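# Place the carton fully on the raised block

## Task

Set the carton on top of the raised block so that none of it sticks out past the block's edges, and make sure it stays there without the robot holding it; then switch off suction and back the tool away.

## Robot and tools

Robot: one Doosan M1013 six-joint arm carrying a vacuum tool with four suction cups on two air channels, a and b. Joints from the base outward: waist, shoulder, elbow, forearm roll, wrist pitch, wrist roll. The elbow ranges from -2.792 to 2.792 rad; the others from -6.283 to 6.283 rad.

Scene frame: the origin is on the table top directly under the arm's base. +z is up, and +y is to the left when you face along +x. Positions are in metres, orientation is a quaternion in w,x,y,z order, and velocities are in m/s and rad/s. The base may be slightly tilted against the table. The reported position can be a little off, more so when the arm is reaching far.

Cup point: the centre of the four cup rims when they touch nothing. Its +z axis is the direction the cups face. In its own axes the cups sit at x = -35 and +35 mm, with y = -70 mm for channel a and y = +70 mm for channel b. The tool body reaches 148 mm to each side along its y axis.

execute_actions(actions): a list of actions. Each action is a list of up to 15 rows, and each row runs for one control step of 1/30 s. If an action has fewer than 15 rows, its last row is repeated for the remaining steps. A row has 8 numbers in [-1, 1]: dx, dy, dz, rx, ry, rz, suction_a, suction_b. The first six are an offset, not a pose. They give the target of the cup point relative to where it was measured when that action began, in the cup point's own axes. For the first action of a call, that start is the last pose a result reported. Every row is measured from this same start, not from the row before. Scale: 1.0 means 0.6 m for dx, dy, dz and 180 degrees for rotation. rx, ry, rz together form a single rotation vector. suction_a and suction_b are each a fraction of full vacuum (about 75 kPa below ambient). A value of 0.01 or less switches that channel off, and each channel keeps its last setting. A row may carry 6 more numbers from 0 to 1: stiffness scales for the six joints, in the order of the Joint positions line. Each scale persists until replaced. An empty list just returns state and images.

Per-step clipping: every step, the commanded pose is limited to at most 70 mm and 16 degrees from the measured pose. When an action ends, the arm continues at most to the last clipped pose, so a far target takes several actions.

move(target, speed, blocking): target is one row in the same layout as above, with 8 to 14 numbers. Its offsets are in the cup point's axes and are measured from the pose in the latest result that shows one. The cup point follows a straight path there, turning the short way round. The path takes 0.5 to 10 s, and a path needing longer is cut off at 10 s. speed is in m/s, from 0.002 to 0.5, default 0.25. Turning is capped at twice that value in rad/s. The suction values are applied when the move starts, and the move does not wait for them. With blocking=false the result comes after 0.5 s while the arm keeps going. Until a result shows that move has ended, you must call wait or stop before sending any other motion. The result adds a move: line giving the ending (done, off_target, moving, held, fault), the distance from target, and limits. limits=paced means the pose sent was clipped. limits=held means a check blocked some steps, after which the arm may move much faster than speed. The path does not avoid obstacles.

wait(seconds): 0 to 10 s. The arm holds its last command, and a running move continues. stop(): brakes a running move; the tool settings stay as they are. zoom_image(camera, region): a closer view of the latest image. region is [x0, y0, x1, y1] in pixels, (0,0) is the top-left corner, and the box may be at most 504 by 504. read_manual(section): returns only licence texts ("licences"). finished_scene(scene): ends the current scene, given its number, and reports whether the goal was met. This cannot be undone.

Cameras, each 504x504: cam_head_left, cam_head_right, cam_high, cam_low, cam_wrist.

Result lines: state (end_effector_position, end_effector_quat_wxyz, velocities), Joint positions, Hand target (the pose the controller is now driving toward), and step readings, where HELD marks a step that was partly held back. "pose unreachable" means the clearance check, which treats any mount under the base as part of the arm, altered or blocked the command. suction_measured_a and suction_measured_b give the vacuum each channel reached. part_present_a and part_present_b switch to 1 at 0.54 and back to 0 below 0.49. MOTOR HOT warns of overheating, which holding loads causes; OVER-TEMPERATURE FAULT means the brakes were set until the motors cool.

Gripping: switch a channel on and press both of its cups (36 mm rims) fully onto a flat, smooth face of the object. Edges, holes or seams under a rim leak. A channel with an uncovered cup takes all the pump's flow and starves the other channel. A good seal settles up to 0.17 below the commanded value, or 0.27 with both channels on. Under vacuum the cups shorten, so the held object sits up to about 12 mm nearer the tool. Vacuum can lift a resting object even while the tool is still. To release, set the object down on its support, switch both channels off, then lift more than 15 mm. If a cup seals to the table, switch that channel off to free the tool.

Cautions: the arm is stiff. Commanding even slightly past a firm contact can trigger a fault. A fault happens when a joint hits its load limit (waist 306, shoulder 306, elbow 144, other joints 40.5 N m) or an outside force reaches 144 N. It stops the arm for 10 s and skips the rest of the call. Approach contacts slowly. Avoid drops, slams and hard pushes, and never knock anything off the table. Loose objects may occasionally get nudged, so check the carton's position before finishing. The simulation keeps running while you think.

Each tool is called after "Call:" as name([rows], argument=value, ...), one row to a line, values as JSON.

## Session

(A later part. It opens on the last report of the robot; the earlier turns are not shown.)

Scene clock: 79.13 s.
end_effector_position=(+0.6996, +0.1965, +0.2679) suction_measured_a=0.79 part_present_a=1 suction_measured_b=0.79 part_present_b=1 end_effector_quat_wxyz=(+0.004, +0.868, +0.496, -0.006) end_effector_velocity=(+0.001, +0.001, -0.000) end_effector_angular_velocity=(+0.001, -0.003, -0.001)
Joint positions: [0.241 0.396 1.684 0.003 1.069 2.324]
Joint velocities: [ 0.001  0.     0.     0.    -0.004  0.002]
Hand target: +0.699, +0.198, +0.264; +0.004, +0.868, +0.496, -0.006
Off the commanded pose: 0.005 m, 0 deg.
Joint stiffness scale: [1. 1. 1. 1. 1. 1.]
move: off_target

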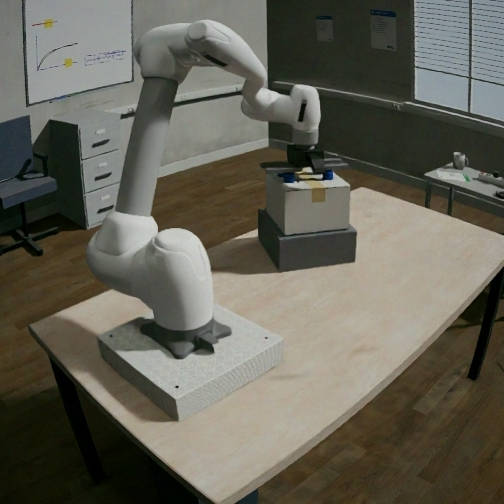

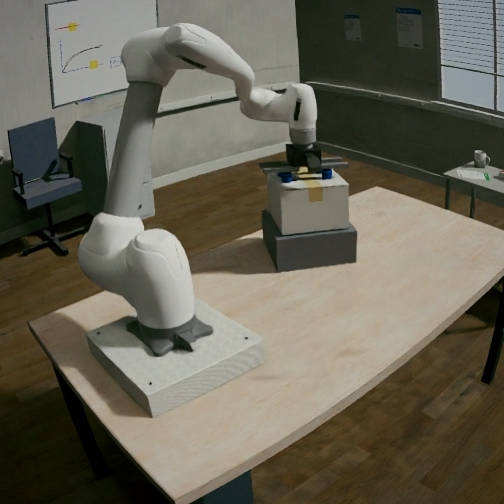

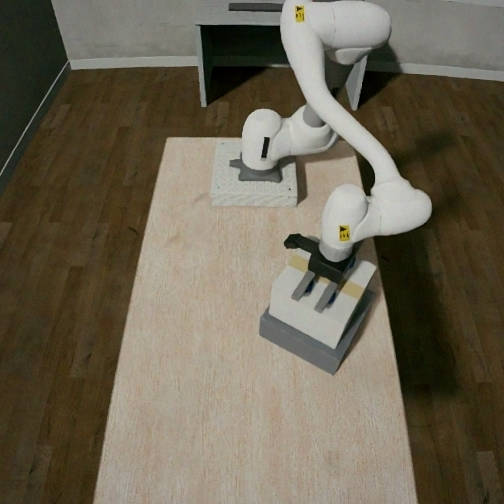

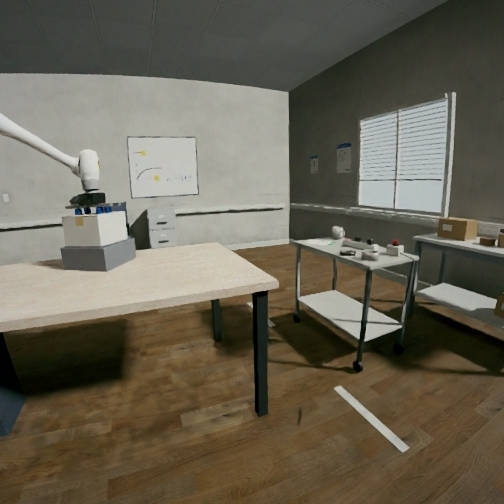

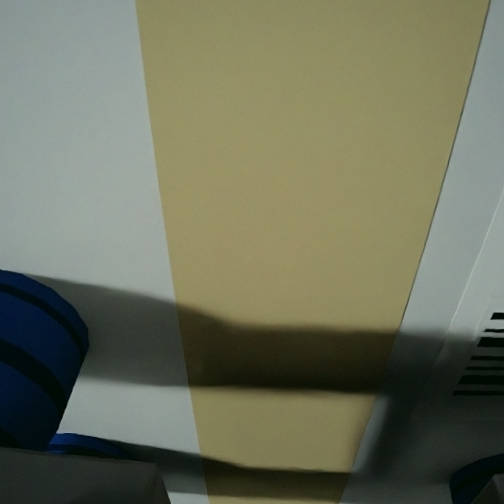

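Call:
move(target=[0.018, 0, 0.0, 0, 0, 0, 1, 1], speed=0.04)

Call:
move(target=[0, 0, 0.015, 0, 0, 0, 1, 1], speed=0.02)

Call:
zoom_image(camera="cam_high", region=[230, 210, 410, 390])

Call:
zoom_image(camera="cam_head_left", region=[230, 130, 390, 290])

Scene clock: 84.43 s.
end_effector_position=(+0.7051, +0.2038, +0.2689) suction_measured_a=0.79 part_present_a=1 suction_measured_b=0.79 part_present_b=1 end_effector_quat_wxyz=(+0.005, +0.868, +0.497, -0.003) end_effector_velocity=(+0.001, +0.001, +0.001) end_effector_angular_velocity=(+0.001, -0.001, -0.001)
Joint positions: [0.249 0.403 1.671 0.003 1.069 2.331]
Joint velocities: [ 0.001  0.001 -0.003  0.     0.     0.002]
Hand target: +0.705, +0.206, +0.268; +0.004, +0.868, +0.496, -0.006
Off the commanded pose: 0.002 m, 0 deg.
Joint stiffness scale: [1. 1. 1. 1. 1. 1.]
move: done

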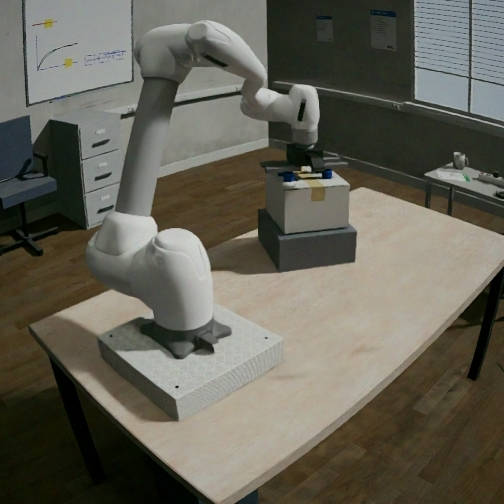

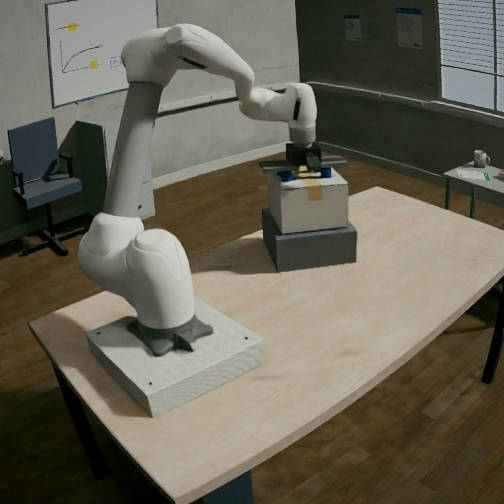

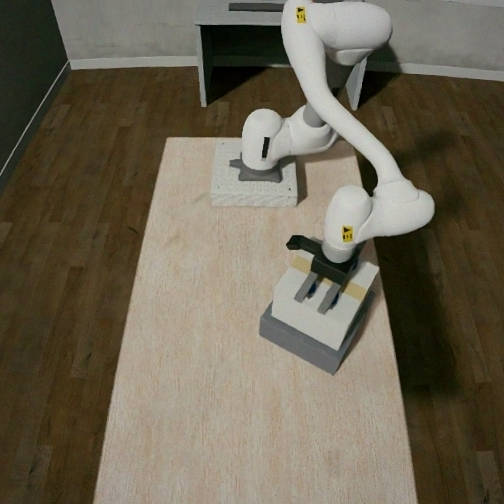

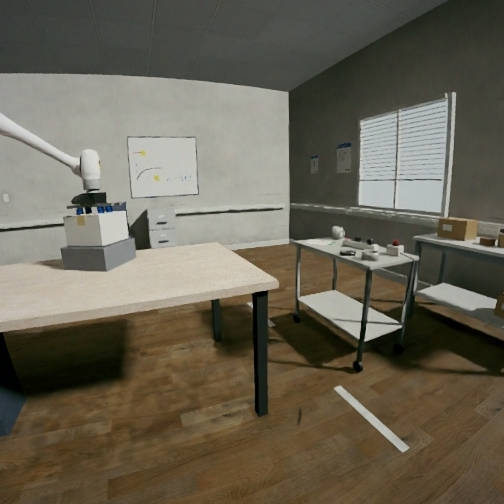

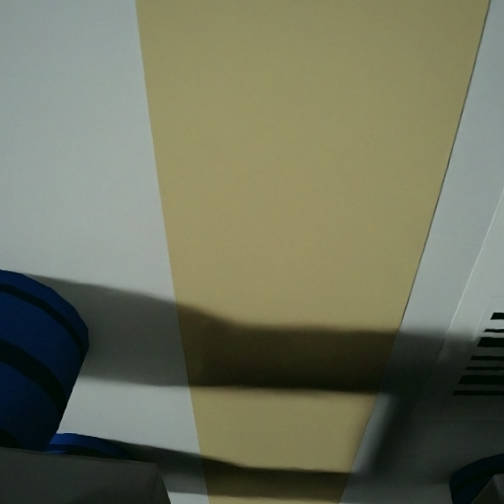

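Scene clock: 85.13 s.
end_effector_position=(+0.7050, +0.2037, +0.2653) suction_measured_a=0.79 part_present_a=1 suction_measured_b=0.79 part_present_b=1 end_effector_quat_wxyz=(+0.005, +0.868, +0.497, -0.003) end_effector_velocity=(+0.000, +0.001, +0.001) end_effector_angular_velocity=(+0.002, +0.000, -0.001)
Joint positions: [0.249 0.405 1.675 0.003 1.062 2.331]
Joint velocities: [ 0.001 -0.    -0.001  0.002  0.001  0.   ]
Hand target: +0.705, +0.204, +0.260; +0.005, +0.868, +0.497, -0.003
Off the commanded pose: 0.005 m, 0 deg.
Joint stiffness scale: [1. 1. 1. 1. 1. 1.]
move: off_target

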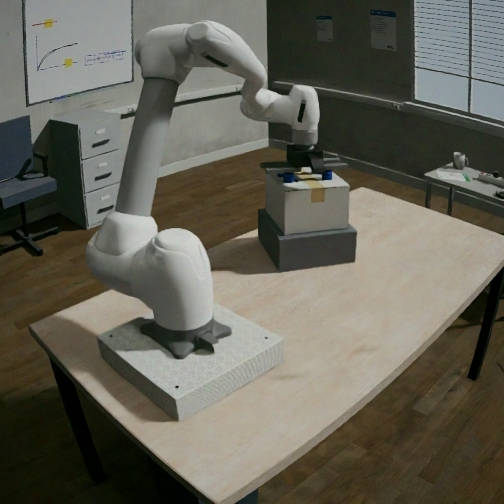

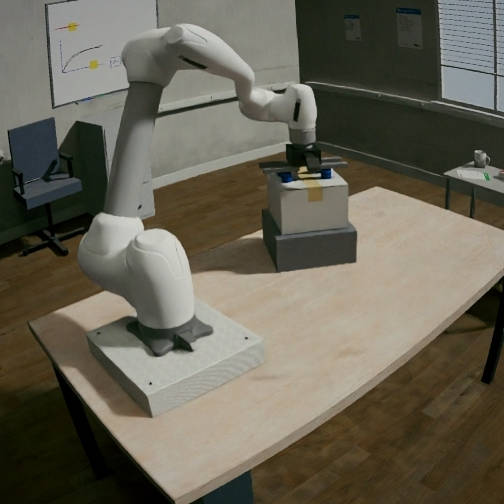

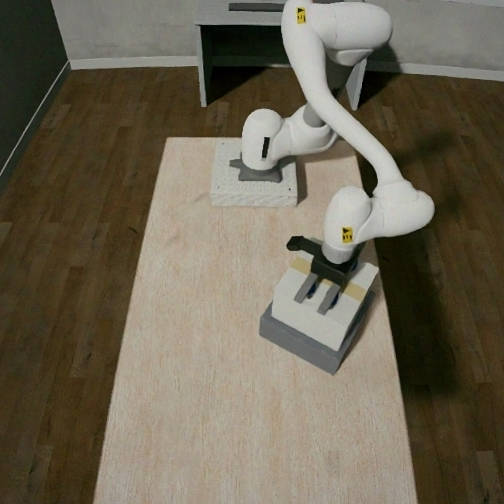

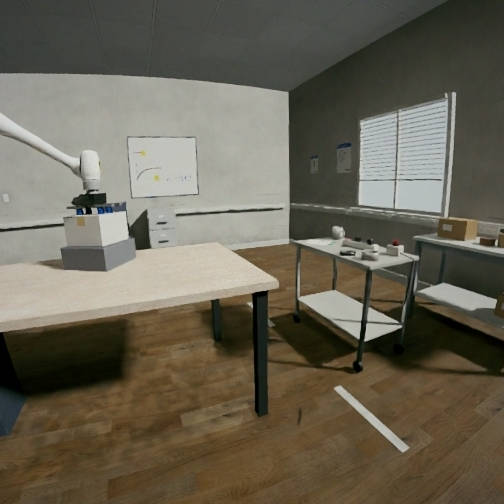

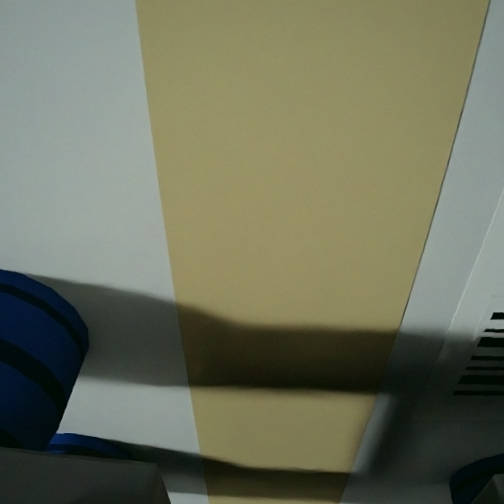

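Region (230, 210, 410, 390) of cam_high's 504x504 image, scaled by 2.800, with more detail than that image has.

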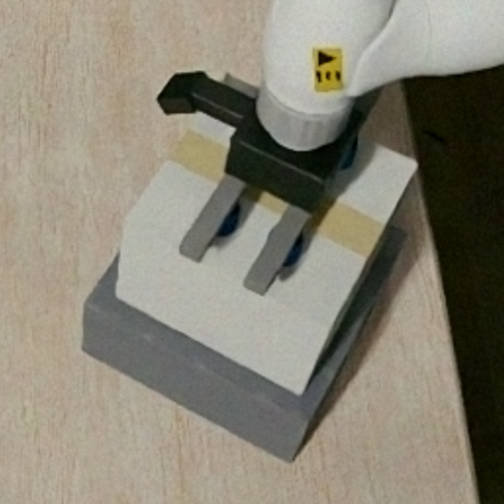

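Region (230, 130, 390, 290) of cam_head_left's 504x504 image, scaled by 3.150, with more detail than that image has.

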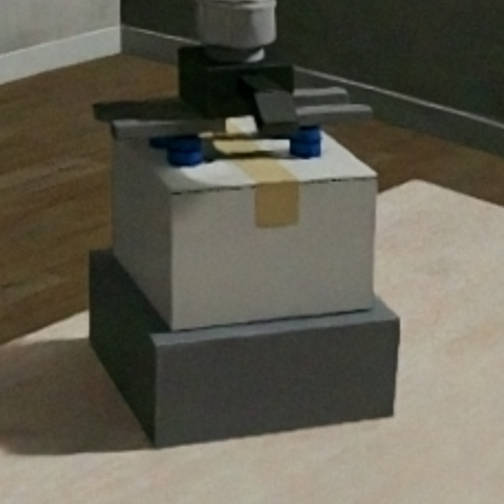

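Well placed. Release, then lift away.

Call:
execute_actions([
  [[0,0,0,0,0,0,0,0]],
])

Call:
move(target=[0, 0, -0.2, 0, 0, 0, 0, 0], speed=0.2)

Scene clock: 88.37 s.
end_effector_position=(+0.7060, +0.2039, +0.2673) suction_measured_a=0.01 part_present_a=0 suction_measured_b=0.01 part_present_b=0 end_effector_quat_wxyz=(+0.006, +0.868, +0.497, -0.002) end_effector_velocity=(+0.000, -0.000, -0.000) end_effector_angular_velocity=(-0.000, +0.001, +0.000)
Joint positions: [0.249 0.404 1.673 0.003 1.062 2.331]
Joint velocities: [-0.     0.001 -0.     0.     0.001 -0.   ]
Hand target: +0.705, +0.204, +0.265; +0.005, +0.868, +0.497, -0.003
Off the commanded pose: 0.002 m, 0 deg.
Joint stiffness scale: [1. 1. 1. 1. 1. 1.]
Step readings (end_effector_position):
0: (+0.7050, +0.2037, +0.2653)
1: (+0.7050, +0.2037, +0.2653)
2: (+0.7051, +0.2037, +0.2655)
4: (+0.7059, +0.2039, +0.2669)
8: (+0.7060, +0.2039, +0.2673)
15: end_effector_position above

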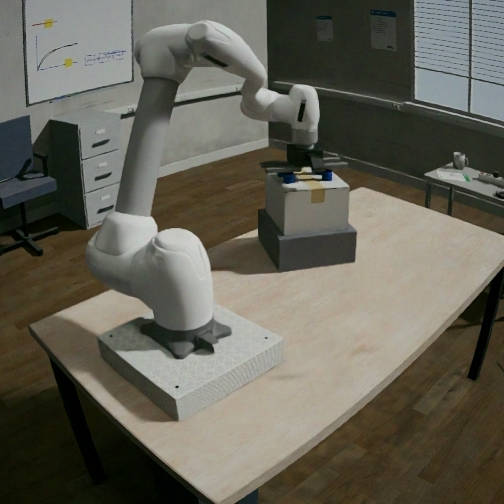

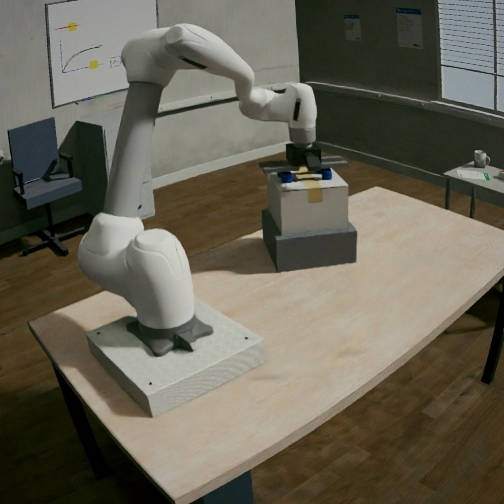

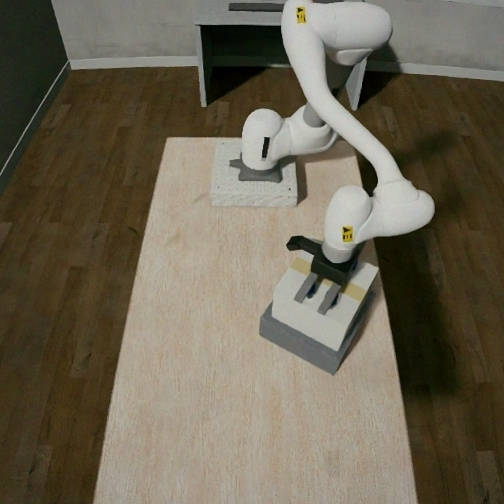

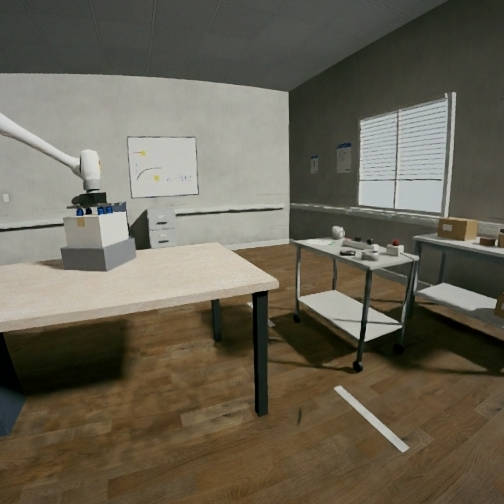

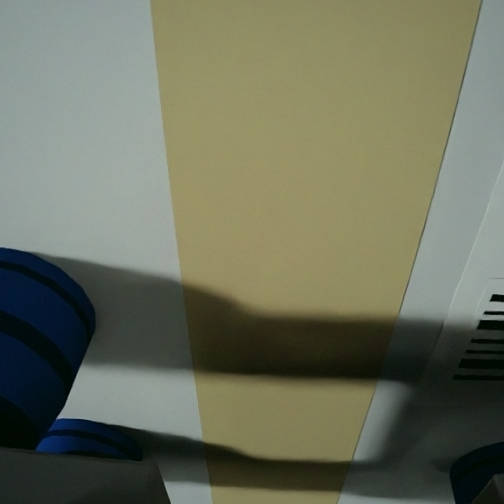

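Scene clock: 89.43 s.
end_effector_position=(+0.7065, +0.2058, +0.3831) suction_measured_a=0.01 part_present_a=0 suction_measured_b=0.01 part_present_b=0 end_effector_quat_wxyz=(+0.005, +0.868, +0.497, -0.001) end_effector_velocity=(-0.001, -0.001, +0.001) end_effector_angular_velocity=(-0.001, +0.005, -0.000)
Joint positions: [0.249 0.33  1.552 0.003 1.256 2.331]
Joint velocities: [-0.    -0.    -0.001 -0.     0.007 -0.   ]
Hand target: +0.706, +0.205, +0.387; +0.006, +0.868, +0.497, -0.002
Off the commanded pose: 0.004 m, 0 deg.
Joint stiffness scale: [1. 1. 1. 1. 1. 1.]
move: off_target

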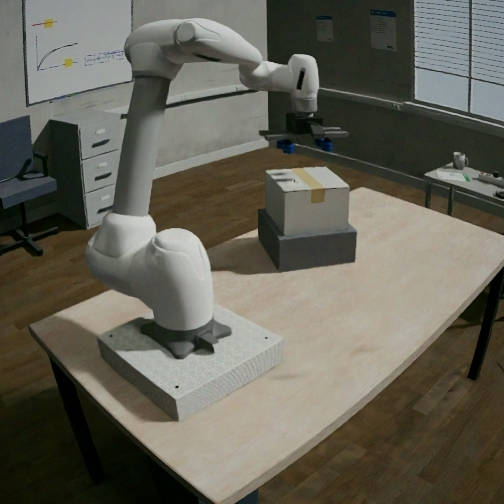

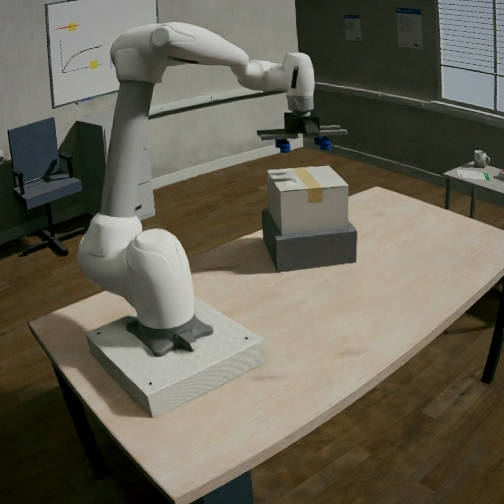

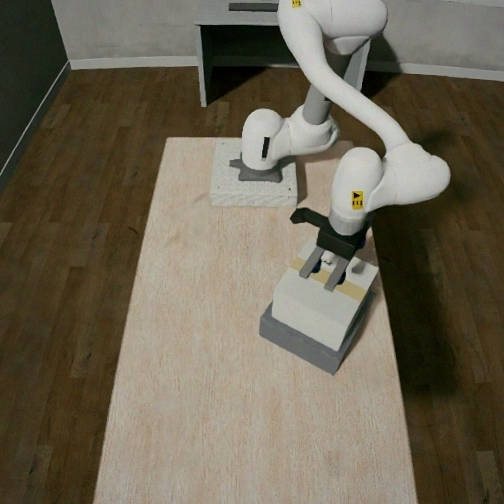

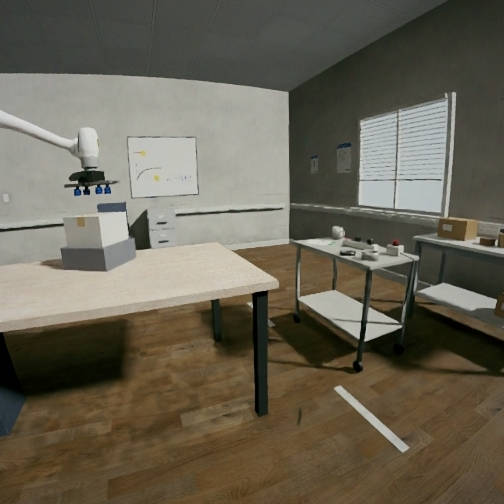

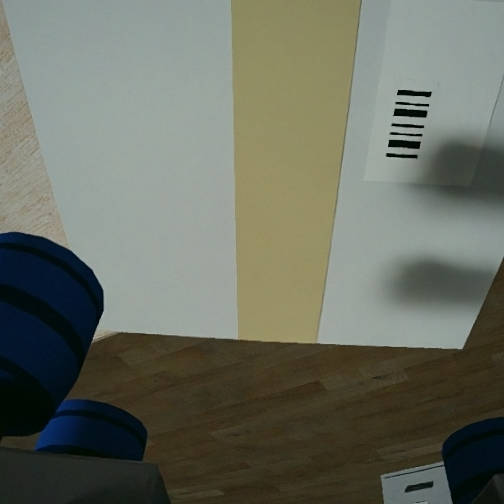

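Call:
finished_scene(scene=1)

The scene is finished: the task was done.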